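## Task

Ring the blue bell one time only: drive its button fully down, then let it rise fully and rest up briefly. The bells are loose, so a press that shifts or tips the bell may not be credited yet still counts as a ring. A second ring fails. Touching any other bell's button fails, as does any bell left tipped over or displaced. The result must hold without the robot keeping anything in place.

## Robot and tools

Robot: two arms, left_arm and right_arm, each with 7 joints and a parallel gripper. The names are labels only; they do not match image sides.

Frame: one shared world frame. Origin on the table surface midway between the arms, +x out over the table, +z up, left_arm sits toward +y. Positions in metres, orientation as quaternion wxyz. Reported hand positions can be off, more so at long reach.

execute_actions takes "actions", a list holding zero or one item, and optional "pictures" (boolean; images come by default). Empty list: just returns the present state. A motion item is {"rows": [...], "steps": n} with n from 1 to 15 (default 15), each step 1/30 s. Each row is one step; if there are fewer rows than steps the final row repeats. A wait item is {"steps": n} with n up to 300, no rows; it returns once that many steps have elapsed since the previous result, with your thinking time included. A refused call moves nothing.

Row layout: a single flat list of 16 numbers covering both arms, always all 16 even when one arm stays put. First 8 belong to left_arm, next 8 to right_arm. Within each 8: waist, shoulder, upper arm roll, elbow, forearm roll, wrist pitch, wrist roll (absolute joint target angles in radians, same convention as the Joint positions line), then gripper opening. Ranges: waist -6.283 to 6.283, shoulder -2.059 to 2.094, upper arm roll -6.283 to 6.283, elbow -0.192 to 3.927, forearm roll -6.283 to 6.283, wrist pitch -1.693 to 3.142, wrist roll -6.283 to 6.283. Opening is absolute on [-1, 1]: +1 fully open, -1 closed. A target more than 0.010 rad beyond a range end, and beyond the joint's last reported angle, gets the call refused. True ends may differ by up to 0.010 rad; targets beyond the true end are clipped, and a "joint sent to its limit" line may appear (possibly referring to an earlier move). Its absence does not prove there is more travel.

Motion limits: joint targets move at most 3.14 rad/s, with 0.16 s to accelerate, and all joints of one arm are timed to arrive together. Each step the sent target stays within 0.623 rad of the measured angle, and is scaled back if it would displace the gripper more than 70 mm from where it is. So large moves take several calls. Between calls the arms keep heading to the last row sent, until everything has nearly stopped or a step is HELD; after that only a new action moves them further.

Gripper: fingers extend along its +z axis and close along its y axis. end_effector_position is the point between the pads when closed, about 2 cm short of the tips; closing pushes the tips about 10 mm further out. For ringing, a closed gripper pressing straight down on the button is a natural choice; lift back off fully so the button returns.

Results: a state line per arm (left_arm: ... | right_arm: ...) with gripper position, quaternion, linear and angular velocity. Joint positions and Joint velocities list each arm's 7 joints then finger-pad gap in metres (0.084 fully open). grip_measured is the measured opening on the command scale; to hold something command clearly below it. Joint torques follow the same joint order; they are whole drive outputs with per-arm offset, scale and noise, nonzero even in free air. "joint command not followed" means the clearance check altered or blocked joint targets on some steps; the rest of the row still ran. HELD marks steps where your row was not sent in whole or part. MOTOR HOT warns from 65 °C; at 80 °C an OVER-TEMPERATURE FAULT brakes that arm until it cools.

Torque fault: if contact torque reaches a joint's load limit (N m: waist 45, shoulder 45, upper arm roll 27, elbow 27, forearm roll 27, wrist pitch 18, wrist roll 18; held weight included), that arm halts, backs the joint off slightly, pauses 10 s and drops the rest of the call. Press bells gently.

Cameras (504x504 each): cam_head_left, cam_head_right, cam_high, cam_low, cam_left_wrist, cam_right_wrist, returned in that order. Calibration is pinhole plus radial distortion with K, D and T_world_to_cam mapping world to camera; wrist camera poses derive from joint readings. Actual cameras may deviate by a couple of degrees and millimetres. zoom_image takes "camera" (one of those names) and "region" [x0, y0, x1, y1] in pixels of that camera's last image, origin top-left, at most 504 by 504, and returns a closer view.

finished_scene takes "scene", the number of the current scene; it ends and grades that scene irreversibly and reports the next task. Answering without a tool call ends everything.

Avoid: pressing the wrong bell, a second press, sliding or toppling bells, knocking anything off the table, arms striking or pushing each other, hard slams. Smooth, short, low-effort motion is preferred.

Each tool is called after "Call:" as name([rows], argument=value, ...), one row to a line, values as JSON.

## Session

Call:
execute_actions(actions=[])

Scene clock: 0.00 s of 5100.00 s.
left_arm: end_effector_position=(+0.1234, +0.4467, +0.2198) grip_measured=+1.00 end_effector_quat_wxyz=(+0.023, +0.675, +0.735, +0.048) end_effector_velocity=(-0.000, -0.000, -0.000) end_effector_angular_velocity=(-0.001, +0.001, +0.003) | right_arm: end_effector_position=(+0.6207, -0.2146, +0.2882) grip_measured=+1.00 end_effector_quat_wxyz=(+0.435, +0.550, +0.702, +0.123) end_effector_velocity=(-0.000, -0.000, -0.000) end_effector_angular_velocity=(-0.002, +0.001, -0.000)
Joint positions: left_arm=[ 1.219 -1.203 -0.04   0.268 -0.113  1.394 -0.489  0.084] | right_arm=[ 0.018 -0.059  0.051  0.933 -1.289  0.468 -0.579  0.084]
Joint velocities: left_arm=[ 0.002  0.    -0.    -0.     0.     0.001 -0.001  0.   ] | right_arm=[-0.     0.    -0.    -0.001 -0.001  0.001 -0.    -0.   ]
Joint torques (N m, as the arm reports them, + toward a larger angle): no reading

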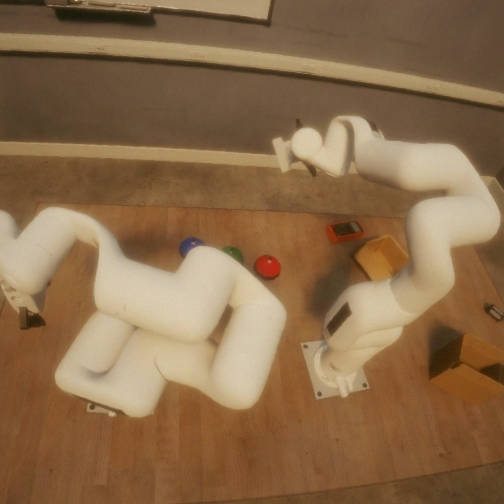

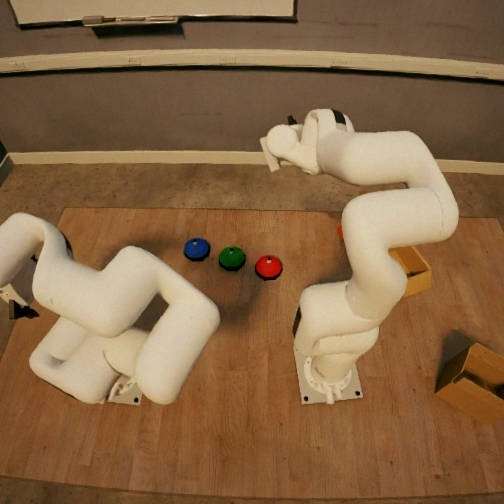

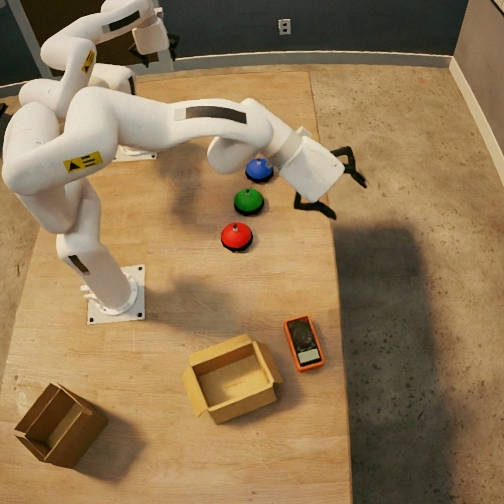

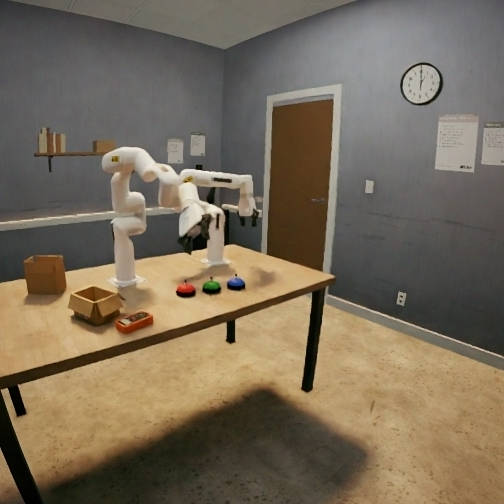

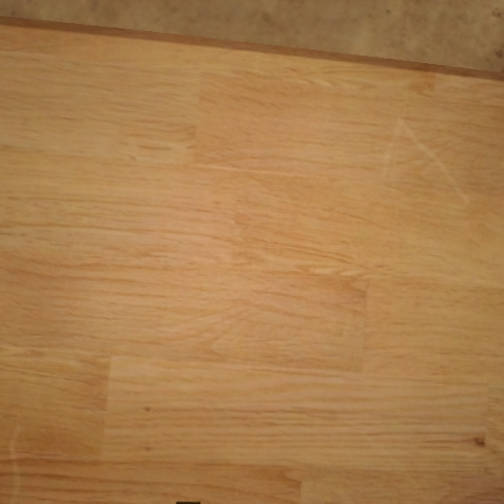

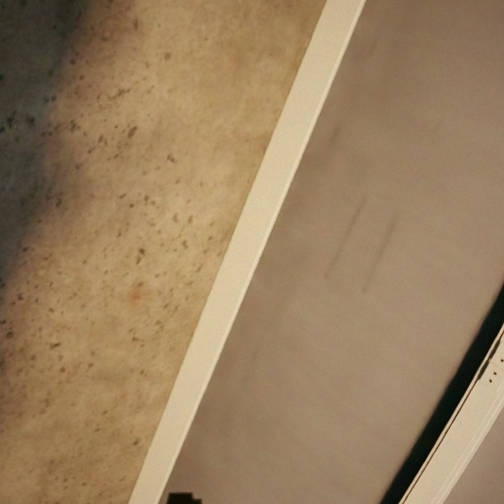

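Call:
execute_actions([
  {"rows":[[-0.352,-0.067,0,0.8,0,0.867,-0.489,-1,0.018,-0.059,0.051,0.933,-1.289,0.468,-0.579,1]]},
], pictures=false)

Call:
execute_actions([
  {"steps":45},
])

Scene clock: 14.63 s of 5100.00 s.
left_arm: end_effector_position=(+0.3122, +0.4670, +0.2673) grip_measured=-1.00 end_effector_quat_wxyz=(+0.010, +0.850, +0.517, +0.098) end_effector_velocity=(+0.401, -0.228, -0.181) end_effector_angular_velocity=(-0.178, +0.383, -1.281) | right_arm: end_effector_position=(+0.6206, -0.2145, +0.2880) grip_measured=+1.00 end_effector_quat_wxyz=(+0.435, +0.550, +0.703, +0.123) end_effector_velocity=(+0.001, -0.000, +0.000) end_effector_angular_velocity=(-0.001, -0.001, +0.000)
Joint positions: left_arm=[ 0.65  -0.635 -0.013  0.614 -0.04   1.053 -0.489  0.   ] | right_arm=[ 0.018 -0.059  0.051  0.933 -1.289  0.468 -0.579  0.084]
Joint velocities: left_arm=[-1.284  1.285  0.028  0.432  0.093 -0.436 -0.     0.   ] | right_arm=[ 0.     0.002 -0.     0.002 -0.003  0.     0.001  0.   ]
Joint torques (N m, as the arm reports them, + toward a larger angle): left_arm=[-0.58 -5.98 -0.84 10.66  0.38 -1.85  0.47] | right_arm=[ -0.28 -22.81  -0.05  17.66   0.16  -1.38  -0.87]
Steps of this call (steps 1 to 90: nothing new was sent; then 11.13 s passed at rest; steps 91 to 105: all 15 steps of this action). Readings (joint positions):
91: left_arm=[1.218 -1.202 -0.039 0.268 -0.113 1.393 -0.489] | right_arm=[0.018 -0.059 0.051 0.933 -1.289 0.468 -0.579]
92: left_arm=[1.208 -1.193 -0.039 0.275 -0.110 1.384 -0.489] | right_arm=[0.018 -0.059 0.051 0.933 -1.289 0.468 -0.579]
94: left_arm=[1.140 -1.125 -0.034 0.331 -0.098 1.327 -0.489] | right_arm=[0.018 -0.059 0.051 0.933 -1.289 0.468 -0.579]
98: left_arm=[0.966 -0.951 -0.024 0.465 -0.071 1.201 -0.489] | right_arm=[0.018 -0.059 0.051 0.933 -1.289 0.468 -0.579]
105: the state above

Scene clock: 16.13 s of 5100.00 s.
left_arm: end_effector_position=(+0.4103, +0.1188, +0.1489) grip_measured=-1.00 end_effector_quat_wxyz=(+0.000, +0.999, +0.042, +0.000) end_effector_velocity=(-0.000, -0.001, -0.000) end_effector_angular_velocity=(-0.000, +0.001, -0.002) | right_arm: end_effector_position=(+0.6206, -0.2145, +0.2880) grip_measured=+1.00 end_effector_quat_wxyz=(+0.435, +0.550, +0.703, +0.123) end_effector_velocity=(+0.000, -0.000, +0.001) end_effector_angular_velocity=(-0.001, -0.001, +0.000)
Joint positions: left_arm=[-0.352 -0.067  0.     0.8    0.     0.867 -0.489  0.   ] | right_arm=[ 0.018 -0.059  0.051  0.933 -1.289  0.468 -0.579  0.084]
Joint velocities: left_arm=[-0.001  0.001 -0.001 -0.    -0.    -0.     0.001  0.   ] | right_arm=[-0.    -0.    -0.     0.001 -0.001  0.    -0.001  0.   ]
Joint torques (N m, as the arm reports them, + toward a larger angle): left_arm=[ -0.43 -13.91   0.13  11.14   0.4   -2.01   0.46] | right_arm=[ -0.28 -22.87  -0.03  17.49   0.15  -1.3   -0.84]
Steps of this call (steps 1 to 45: the robot went on to your last target). Readings (joint positions):
1: left_arm=[0.607 -0.593 -0.012 0.627 -0.037 1.039 -0.489] | right_arm=[0.018 -0.059 0.051 0.933 -1.289 0.468 -0.579]
2: left_arm=[0.565 -0.553 -0.011 0.640 -0.034 1.027 -0.489] | right_arm=[0.018 -0.059 0.051 0.933 -1.289 0.468 -0.579]
4: left_arm=[0.482 -0.483 -0.009 0.661 -0.029 1.004 -0.489] | right_arm=[0.018 -0.059 0.051 0.933 -1.289 0.468 -0.579]
8: left_arm=[0.313 -0.372 -0.007 0.697 -0.022 0.968 -0.489] | right_arm=[0.018 -0.059 0.051 0.933 -1.289 0.468 -0.579]
45: the state above
All arms were judged still, so your last target was given up. Only a new action makes them travel on or press farther. Fingers that are still opening or closing keep moving.
camera_calibration (this result's frames):
cam_left_wrist: T_world_to_cam=[[0.0821223, -0.996421, 0.020044, 0.109284], [-0.996616, -0.0821772, -0.00192594, 0.487012], [0.0035662, -0.019818, -0.999797, 0.281708], [0, 0, 0, 1]] pos_world=[0.475385, 0.154497, 0.280398]
cam_right_wrist: T_world_to_cam=[[0.655546, 0.372664, 0.656796, -0.484221], [0.0241664, -0.879657, 0.474994, -0.269653], [0.754769, -0.295508, -0.585661, -0.237321], [0, 0, 0, 1]] pos_world=[0.503068, -0.126881, 0.307129]

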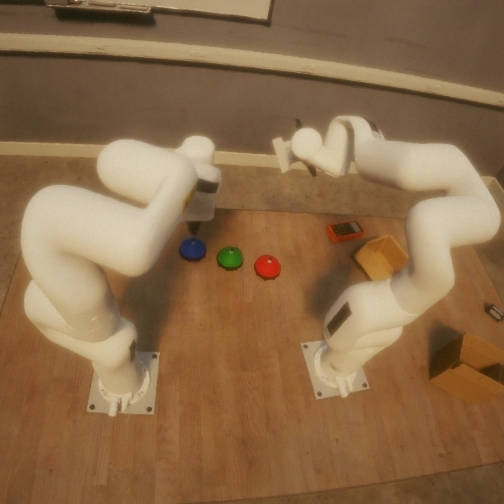

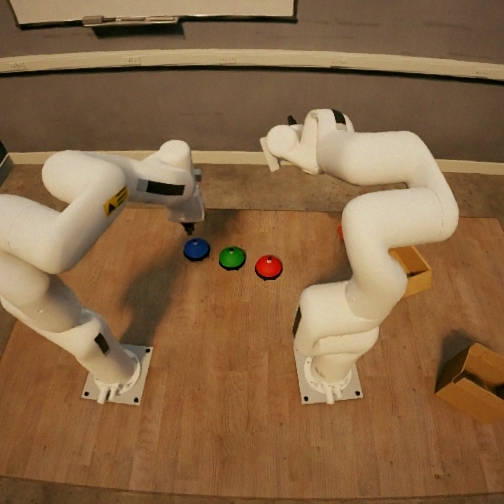

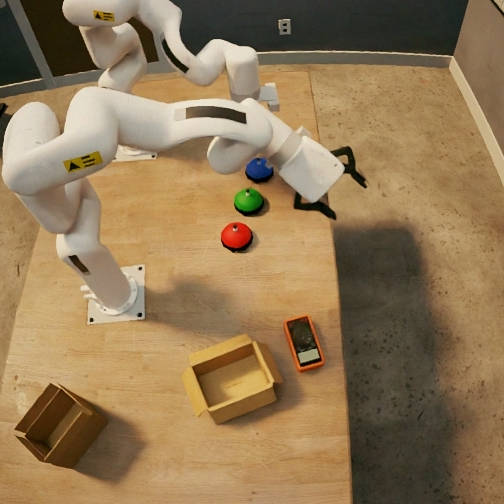

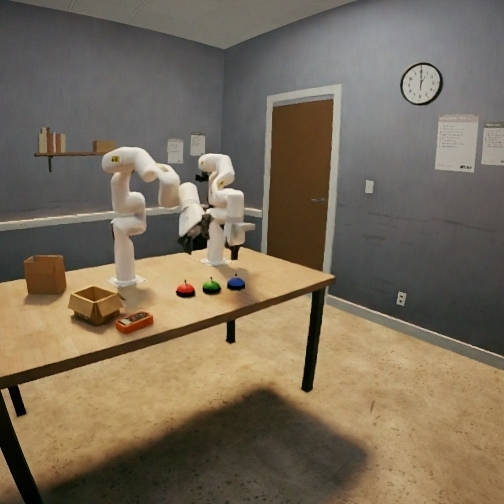

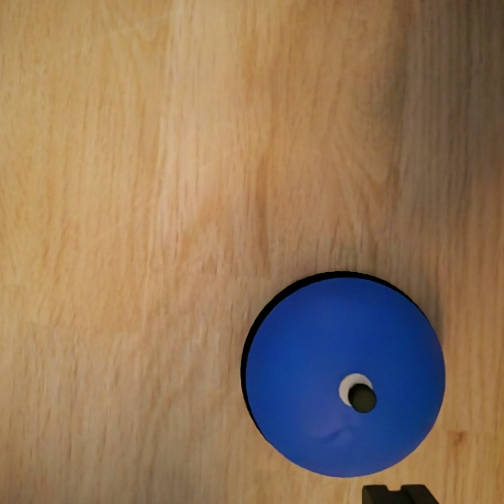

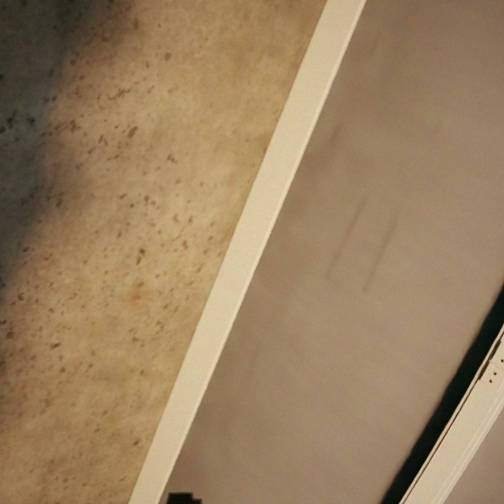

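Call:
execute_actions([
  {"rows":[[-0.3633,0.1125,0,0.815,0,0.7025,-0.489,-1,0.018,-0.059,0.051,0.933,-1.289,0.468,-0.579,1]]},
])

Scene clock: 20.50 s of 5100.00 s.
left_arm: end_effector_position=(+0.4286, +0.1054, +0.0905) grip_measured=-1.00 end_effector_quat_wxyz=(+0.001, +0.999, +0.037, +0.001) end_effector_velocity=(-0.008, +0.003, -0.010) end_effector_angular_velocity=(+0.011, +0.025, -0.001) | right_arm: end_effector_position=(+0.6206, -0.2145, +0.2880) grip_measured=+1.00 end_effector_quat_wxyz=(+0.435, +0.550, +0.703, +0.123) end_effector_velocity=(-0.000, +0.001, +0.001) end_effector_angular_velocity=(+0.002, -0.001, +0.001)
Joint positions: left_arm=[-0.363  0.111  0.     0.816  0.     0.703 -0.489  0.   ] | right_arm=[ 0.018 -0.059  0.051  0.933 -1.289  0.468 -0.579  0.084]
Joint velocities: left_arm=[-0.     0.01  -0.001 -0.014  0.     0.002  0.     0.   ] | right_arm=[-0.    -0.001  0.001 -0.     0.001 -0.001  0.001 -0.   ]
Joint torques (N m, as the arm reports them, + toward a larger angle): left_arm=[ -0.44 -15.96   0.05  10.29   0.39  -2.04   0.45] | right_arm=[ -0.04 -22.88  -0.12  17.65   0.18  -1.29  -0.82]
Steps of this call (steps 1 to 90: nothing new was sent; then 0.87 s passed at rest; steps 91 to 105: all 15 steps of this action). Readings (joint positions):
91: left_arm=[-0.352 -0.066 0.000 0.800 -0.000 0.866 -0.489] | right_arm=[0.018 -0.059 0.051 0.933 -1.289 0.468 -0.579]
92: left_arm=[-0.353 -0.058 0.000 0.802 0.000 0.855 -0.489] | right_arm=[0.018 -0.059 0.051 0.933 -1.289 0.468 -0.579]
94: left_arm=[-0.357 0.007 0.000 0.813 0.000 0.790 -0.489] | right_arm=[0.018 -0.059 0.051 0.933 -1.289 0.468 -0.579]
98: left_arm=[-0.363 0.118 -0.000 0.807 -0.000 0.709 -0.489] | right_arm=[0.018 -0.059 0.051 0.933 -1.289 0.468 -0.579]
105: the state above
camera_calibration (this result's frames):
cam_left_wrist: T_world_to_cam=[[0.0706353, -0.997278, 0.0211652, 0.100551], [-0.997487, -0.0707366, -0.0040728, 0.503438], [0.00555886, -0.0208243, -0.999768, 0.222264], [0, 0, 0, 1]] pos_world=[0.493835, 0.140517, 0.222135]
cam_right_wrist: T_world_to_cam=[[0.655546, 0.372664, 0.656796, -0.484221], [0.0241664, -0.879657, 0.474994, -0.269653], [0.754769, -0.295508, -0.585661, -0.237321], [0, 0, 0, 1]] pos_world=[0.503068, -0.126881, 0.307129]

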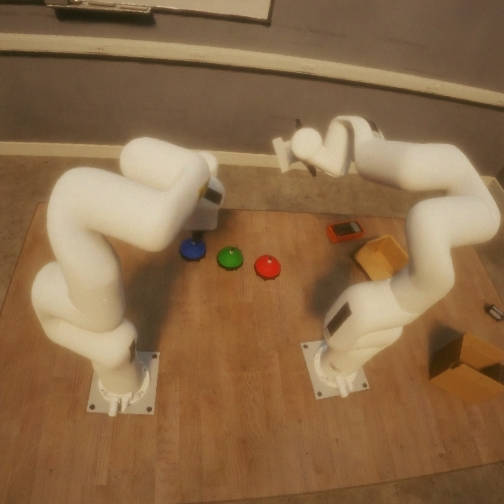

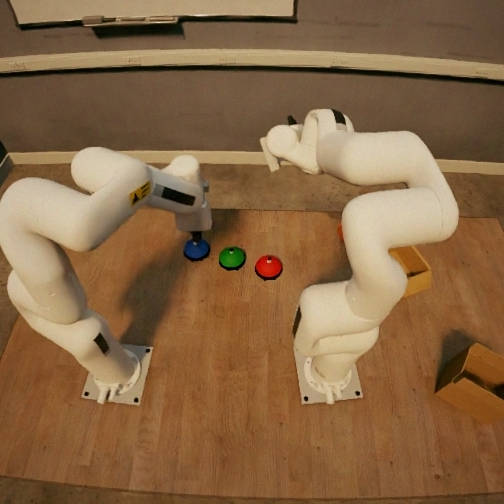

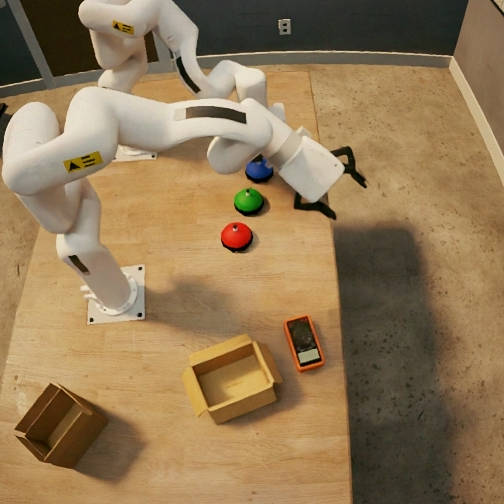

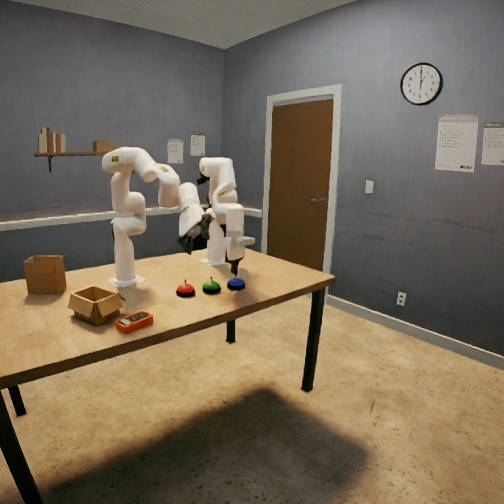

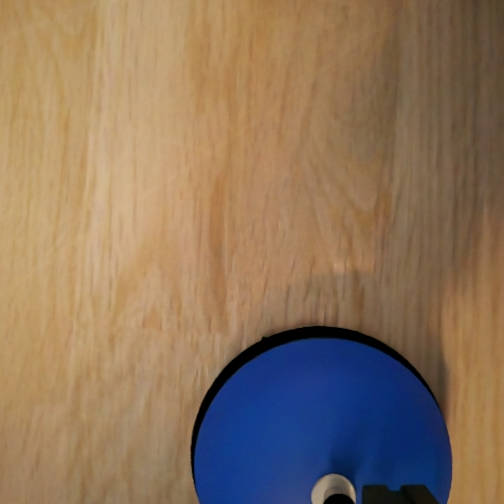

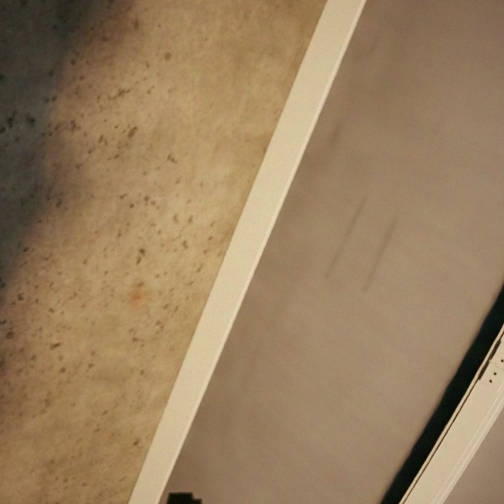

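Call:
execute_actions([
  {"rows":[[-0.350,0.1125,0,0.815,0,0.7025,-0.489,-1,0.018,-0.059,0.051,0.933,-1.289,0.468,-0.579,1]]},
])

Call:
zoom_image(camera="cam_low", region=[190,240,270,300])

Call:
zoom_image(camera="cam_head_right", region=[160,210,240,270])

Scene clock: 28.83 s of 5100.00 s.
left_arm: end_effector_position=(+0.4303, +0.1110, +0.0894) grip_measured=-1.00 end_effector_quat_wxyz=(+0.000, +0.999, +0.043, -0.000) end_effector_velocity=(+0.000, +0.001, +0.000) end_effector_angular_velocity=(+0.000, -0.000, +0.002) | right_arm: end_effector_position=(+0.6206, -0.2145, +0.2880) grip_measured=+1.00 end_effector_quat_wxyz=(+0.435, +0.550, +0.703, +0.123) end_effector_velocity=(+0.000, +0.000, +0.000) end_effector_angular_velocity=(+0.000, -0.001, +0.001)
Joint positions: left_arm=[-0.35   0.112 -0.     0.815  0.     0.702 -0.489  0.   ] | right_arm=[ 0.018 -0.059  0.051  0.933 -1.289  0.468 -0.579  0.084]
Joint velocities: left_arm=[ 0.    -0.     0.002 -0.     0.     0.     0.     0.   ] | right_arm=[-0.     0.     0.     0.001 -0.001 -0.001  0.001  0.   ]
Joint torques (N m, as the arm reports them, + toward a larger angle): left_arm=[ -0.51 -15.93   0.02  10.41   0.29  -2.     0.44] | right_arm=[ -0.27 -22.76  -0.18  17.6    0.03  -1.39  -0.85]
Steps of this call (steps 1 to 15: the robot went on to your last target; steps 16 to 90: nothing new was sent; then 4.83 s passed at rest; steps 91 to 105: all 15 steps of this action). Readings (joint positions):
91: left_arm=[-0.363 0.112 -0.000 0.815 0.000 0.702 -0.489] | right_arm=[0.018 -0.059 0.051 0.933 -1.289 0.468 -0.579]
92: left_arm=[-0.360 0.112 -0.001 0.815 0.000 0.702 -0.489] | right_arm=[0.018 -0.059 0.051 0.933 -1.289 0.468 -0.579]
94: left_arm=[-0.353 0.112 0.000 0.815 -0.000 0.702 -0.489] | right_arm=[0.018 -0.059 0.051 0.933 -1.289 0.468 -0.579]
98: left_arm=[-0.350 0.113 0.001 0.815 -0.000 0.703 -0.489] | right_arm=[0.018 -0.059 0.051 0.933 -1.289 0.468 -0.579]
105: the state above
camera_calibration (this result's frames):
cam_left_wrist: T_world_to_cam=[[0.083675, -0.996292, 0.0200012, 0.100375], [-0.996487, -0.0837282, -0.00183896, 0.506301], [0.0035068, -0.019777, -0.999798, 0.22209], [0, 0, 0, 1]] pos_world=[0.495345, 0.146787, 0.220969]
cam_right_wrist: T_world_to_cam=[[0.655546, 0.372664, 0.656796, -0.484221], [0.0241665, -0.879657, 0.474994, -0.269653], [0.754769, -0.295508, -0.585661, -0.237321], [0, 0, 0, 1]] pos_world=[0.503068, -0.126881, 0.307129]

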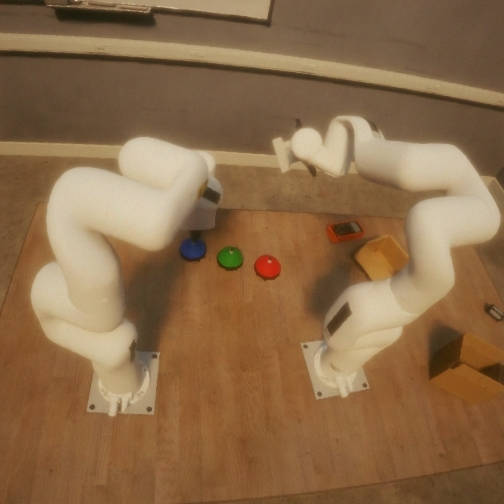

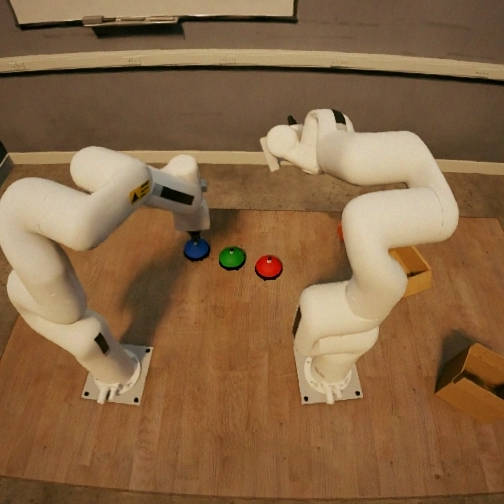

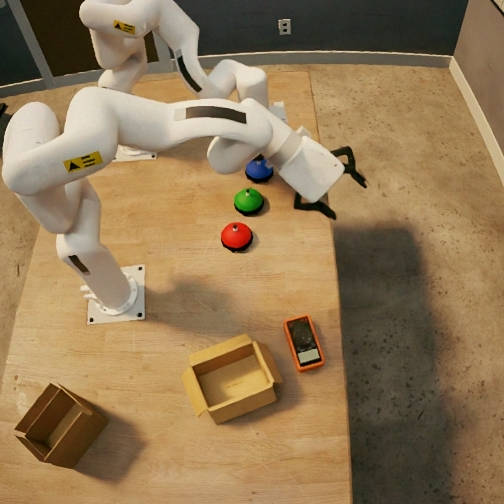

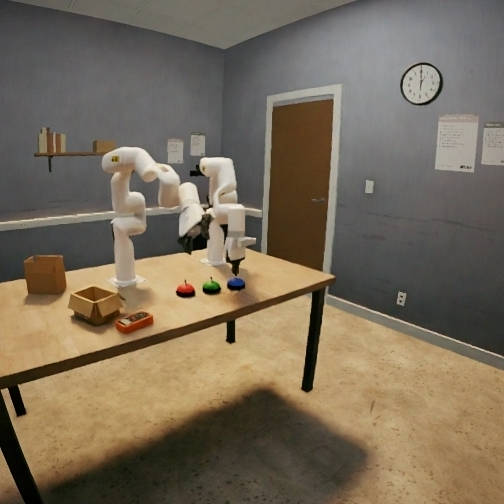

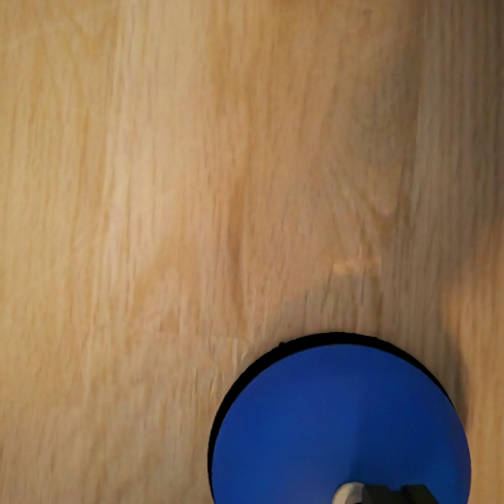

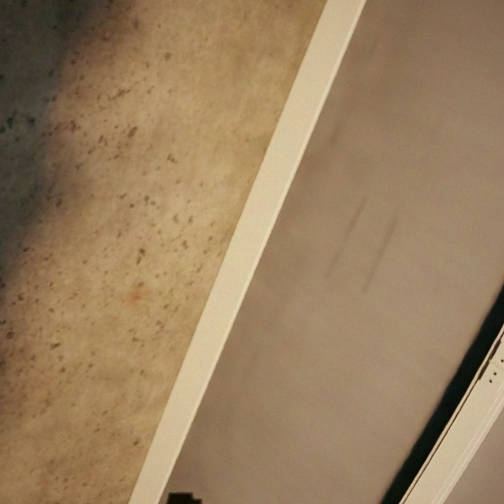

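Region (190, 240, 270, 300) of cam_low's 504x504 image, scaled by 6.300, with more detail than that image has; it fills the top 378 rows of this view, and the rest is white.

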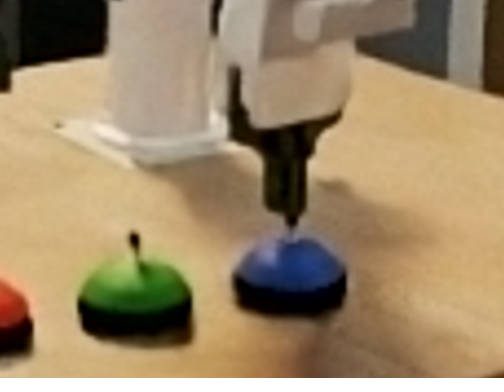

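Region (160, 210, 240, 270) of cam_head_right's 504x504 image, scaled by 6.300, with more detail than that image has; it fills the top 378 rows of this view, and the rest is white.

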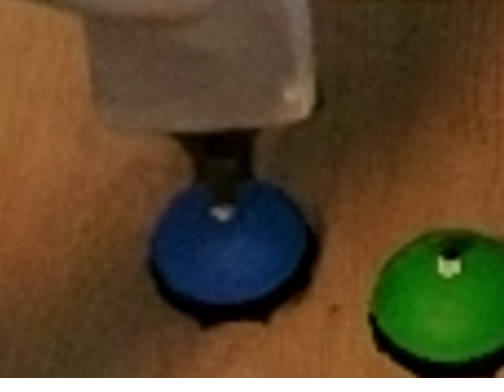

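Call:
execute_actions([
  {"rows":[[-0.350,0.121,0,0.8122,0,0.691,-0.489,-1,0.018,-0.059,0.051,0.933,-1.289,0.468,-0.579,1],[-0.350,0.121,0,0.8122,0,0.691,-0.489,-1,0.018,-0.059,0.051,0.933,-1.289,0.468,-0.579,1],[-0.350,0.121,0,0.8122,0,0.691,-0.489,-1,0.018,-0.059,0.051,0.933,-1.289,0.468,-0.579,1],[-0.350,0.13,0,0.8093,0,0.679,-0.489,-1,0.018,-0.059,0.051,0.933,-1.289,0.468,-0.579,1],[-0.350,0.13,0,0.8093,0,0.679,-0.489,-1,0.018,-0.059,0.051,0.933,-1.289,0.468,-0.579,1],[-0.350,0.13,0,0.8093,0,0.679,-0.489,-1,0.018,-0.059,0.051,0.933,-1.289,0.468,-0.579,1],[-0.350,0.139,0,0.8065,0,0.6675,-0.489,-1,0.018,-0.059,0.051,0.933,-1.289,0.468,-0.579,1]]},
])

Call:
zoom_image(camera="cam_low", region=[190,240,270,300])

Scene clock: 36.73 s of 5100.00 s.
left_arm: end_effector_position=(+0.4326, +0.1100, +0.0806) grip_measured=-1.00 end_effector_quat_wxyz=(+0.002, +0.999, +0.043, +0.004) end_effector_velocity=(-0.002, +0.000, -0.003) end_effector_angular_velocity=(+0.001, +0.004, -0.001) | right_arm: end_effector_position=(+0.6206, -0.2145, +0.2880) grip_measured=+1.00 end_effector_quat_wxyz=(+0.435, +0.550, +0.703, +0.123) end_effector_velocity=(+0.000, +0.001, +0.001) end_effector_angular_velocity=(+0.000, -0.002, +0.001)
Joint positions: left_arm=[-0.35   0.135 -0.     0.81   0.     0.667 -0.489  0.   ] | right_arm=[ 0.018 -0.059  0.051  0.933 -1.289  0.468 -0.579  0.084]
Joint velocities: left_arm=[-0.001  0.005  0.    -0.004 -0.    -0.004  0.001  0.   ] | right_arm=[ 0.    -0.001  0.001  0.001  0.    -0.001 -0.    -0.   ]
Joint torques (N m, as the arm reports them, + toward a larger angle): left_arm=[-0.33 -6.54 -0.01  4.94  0.27 -1.83  0.49] | right_arm=[ -0.22 -22.9    0.03  17.58   0.03  -1.29  -0.84]
Steps of this call (steps 1 to 15: the robot went on to your last target; steps 16 to 90: nothing new was sent; then 4.40 s passed at rest; steps 91 to 105: all 15 steps of this action). Readings (joint positions):
91: left_arm=[-0.350 0.113 -0.000 0.815 -0.000 0.702 -0.489] | right_arm=[0.018 -0.059 0.051 0.933 -1.289 0.468 -0.579]
92: left_arm=[-0.350 0.115 -0.000 0.815 0.000 0.698 -0.489] | right_arm=[0.018 -0.059 0.051 0.933 -1.289 0.468 -0.579]
94: left_arm=[-0.350 0.120 -0.000 0.813 0.000 0.693 -0.489] | right_arm=[0.018 -0.059 0.051 0.933 -1.289 0.468 -0.579]
98: left_arm=[-0.350 0.131 0.000 0.810 0.000 0.677 -0.489] | right_arm=[0.018 -0.059 0.051 0.933 -1.289 0.468 -0.579]
105: the state above
camera_calibration (this result's frames):
cam_left_wrist: T_world_to_cam=[[0.083645, -0.996213, 0.0237187, 0.0991295], [-0.996436, -0.0838758, -0.00890846, 0.509102], [0.0108642, -0.022889, -0.999679, 0.210369], [0, 0, 0, 1]] pos_world=[0.496711, 0.146271, 0.212485]
cam_right_wrist: T_world_to_cam=[[0.655546, 0.372664, 0.656796, -0.484221], [0.0241666, -0.879657, 0.474994, -0.269653], [0.754769, -0.295508, -0.585661, -0.237321], [0, 0, 0, 1]] pos_world=[0.503068, -0.126881, 0.307129]

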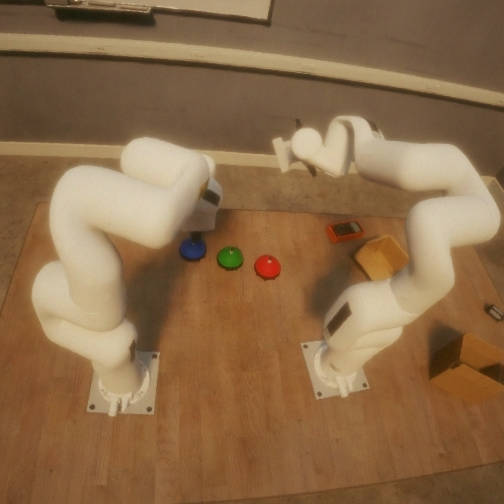

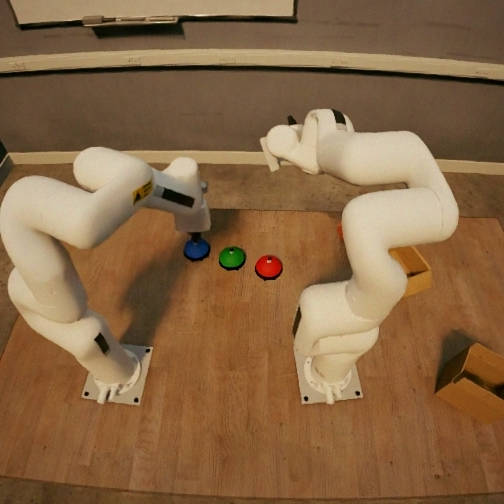

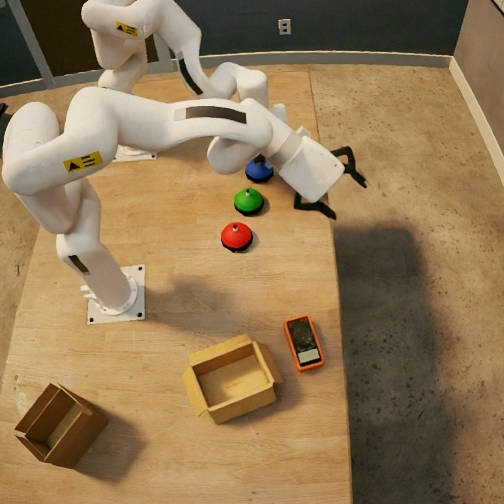

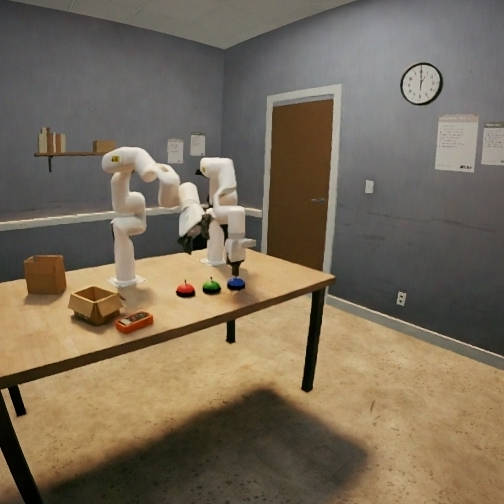

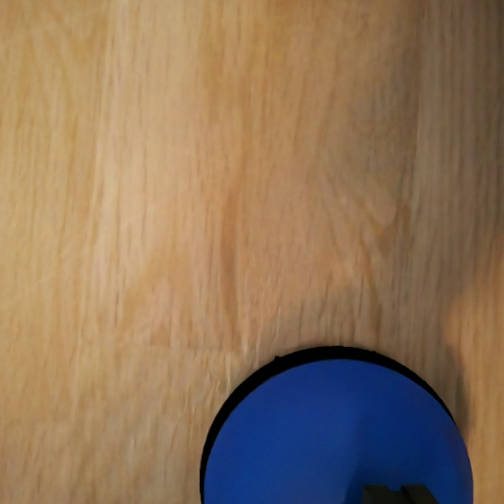

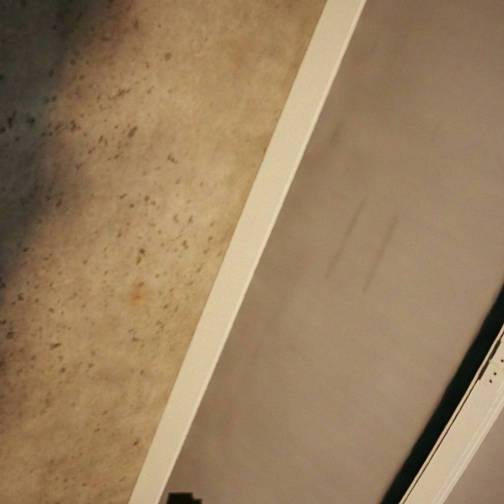

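Region (190, 240, 270, 300) of cam_low's 504x504 image, scaled by 6.300, with more detail than that image has; it fills the top 378 rows of this view, and the rest is white.

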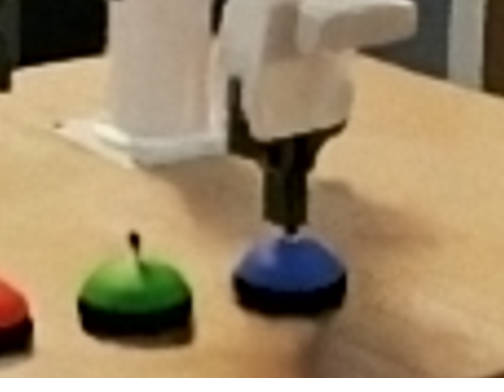

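Bottomed out (~20 N). Lift.

Call:
execute_actions([
  {"rows":[[-0.350,0.08,0,0.825,0,0.745,-0.489,-1,0.018,-0.059,0.051,0.933,-1.289,0.468,-0.579,1]]},
], pictures=false)

Call:
execute_actions([
  {"steps":20},
], pictures=false)

Call:
finished_scene(scene=1)

Scene clock: 41.27 s of 5100.00 s.
left_arm: end_effector_position=(+0.4288, +0.1117, +0.1027) grip_measured=-1.00 end_effector_quat_wxyz=(-0.001, +0.999, +0.043, -0.002) end_effector_velocity=(+0.008, -0.004, +0.011) end_effector_angular_velocity=(-0.011, -0.028, -0.001) | right_arm: end_effector_position=(+0.6206, -0.2145, +0.2880) grip_measured=+1.00 end_effector_quat_wxyz=(+0.435, +0.550, +0.703, +0.123) end_effector_velocity=(-0.000, -0.000, -0.001) end_effector_angular_velocity=(-0.000, +0.002, -0.001)
Joint positions: left_arm=[-0.35   0.082  0.     0.823 -0.     0.745 -0.489  0.   ] | right_arm=[ 0.018 -0.059  0.051  0.933 -1.289  0.468 -0.579  0.084]
Joint velocities: left_arm=[-0.001 -0.012 -0.     0.014  0.    -0.004 -0.     0.   ] | right_arm=[-0.     0.001  0.    -0.001  0.001  0.001  0.    -0.   ]
Joint torques (N m, as the arm reports them, + toward a larger angle): left_arm=[ -0.39 -15.42  -0.07  10.52   0.39  -1.89   0.44] | right_arm=[ -0.33 -22.81  -0.11  17.54   0.12  -1.36  -0.8 ]
Steps of this call (steps 1 to 15: the robot went on to your last target; steps 16 to 90: nothing new was sent; then 1.03 s passed at rest; steps 91 to 105: all 15 steps of this action). Readings (joint positions):
91: left_arm=[-0.350 0.135 -0.000 0.809 0.000 0.669 -0.489] | right_arm=[0.018 -0.059 0.051 0.933 -1.289 0.468 -0.579]
92: left_arm=[-0.350 0.130 0.000 0.810 0.000 0.679 -0.489] | right_arm=[0.018 -0.059 0.051 0.933 -1.289 0.468 -0.579]
94: left_arm=[-0.350 0.106 0.000 0.808 -0.000 0.724 -0.489] | right_arm=[0.018 -0.059 0.051 0.933 -1.289 0.468 -0.579]
98: left_arm=[-0.350 0.085 0.000 0.819 -0.000 0.745 -0.489] | right_arm=[0.018 -0.059 0.051 0.933 -1.289 0.468 -0.579]
105: the state above

Scene clock: 41.93 s of 5100.00 s.
left_arm: end_effector_position=(+0.4298, +0.1113, +0.1041) grip_measured=-1.00 end_effector_quat_wxyz=(-0.000, +0.999, +0.043, -0.000) end_effector_velocity=(+0.000, +0.000, +0.000) end_effector_angular_velocity=(-0.000, -0.000, +0.001) | right_arm: end_effector_position=(+0.6206, -0.2145, +0.2880) grip_measured=+1.00 end_effector_quat_wxyz=(+0.435, +0.550, +0.703, +0.123) end_effector_velocity=(-0.000, -0.000, +0.001) end_effector_angular_velocity=(+0.001, -0.002, -0.001)
Joint positions: left_arm=[-0.35   0.08   0.     0.825 -0.     0.745 -0.489  0.   ] | right_arm=[ 0.018 -0.059  0.051  0.933 -1.289  0.468 -0.579  0.084]
Joint velocities: left_arm=[ 0.001 -0.    -0.    -0.    -0.    -0.001 -0.     0.   ] | right_arm=[ 0.    -0.002 -0.    -0.     0.001 -0.    -0.    -0.   ]
Joint torques (N m, as the arm reports them, + toward a larger angle): left_arm=[ -0.37 -15.55  -0.04  10.43   0.35  -1.98   0.5 ] | right_arm=[ -0.35 -22.68  -0.11  17.6    0.02  -1.38  -0.81]
Steps of this call (steps 1 to 15: the robot went on to your last target; steps 16 to 20: nothing new was sent). Readings (joint positions):
1: left_arm=[-0.350 0.082 0.000 0.824 -0.000 0.745 -0.489] | right_arm=[0.018 -0.059 0.051 0.933 -1.289 0.468 -0.579]
2: left_arm=[-0.350 0.081 0.000 0.824 -0.000 0.745 -0.489] | right_arm=[0.018 -0.059 0.051 0.933 -1.289 0.468 -0.579]
4: left_arm=[-0.350 0.081 0.000 0.824 -0.000 0.745 -0.489] | right_arm=[0.018 -0.059 0.051 0.933 -1.289 0.468 -0.579]
8: left_arm=[-0.350 0.080 0.000 0.825 -0.000 0.745 -0.489] | right_arm=[0.018 -0.059 0.051 0.933 -1.289 0.468 -0.579]
20: the state above
All arms were judged still, so your last target was given up. Only a new action makes them travel on or press farther. Fingers that are still opening or closing keep moving.

The scene is finished: the task was done.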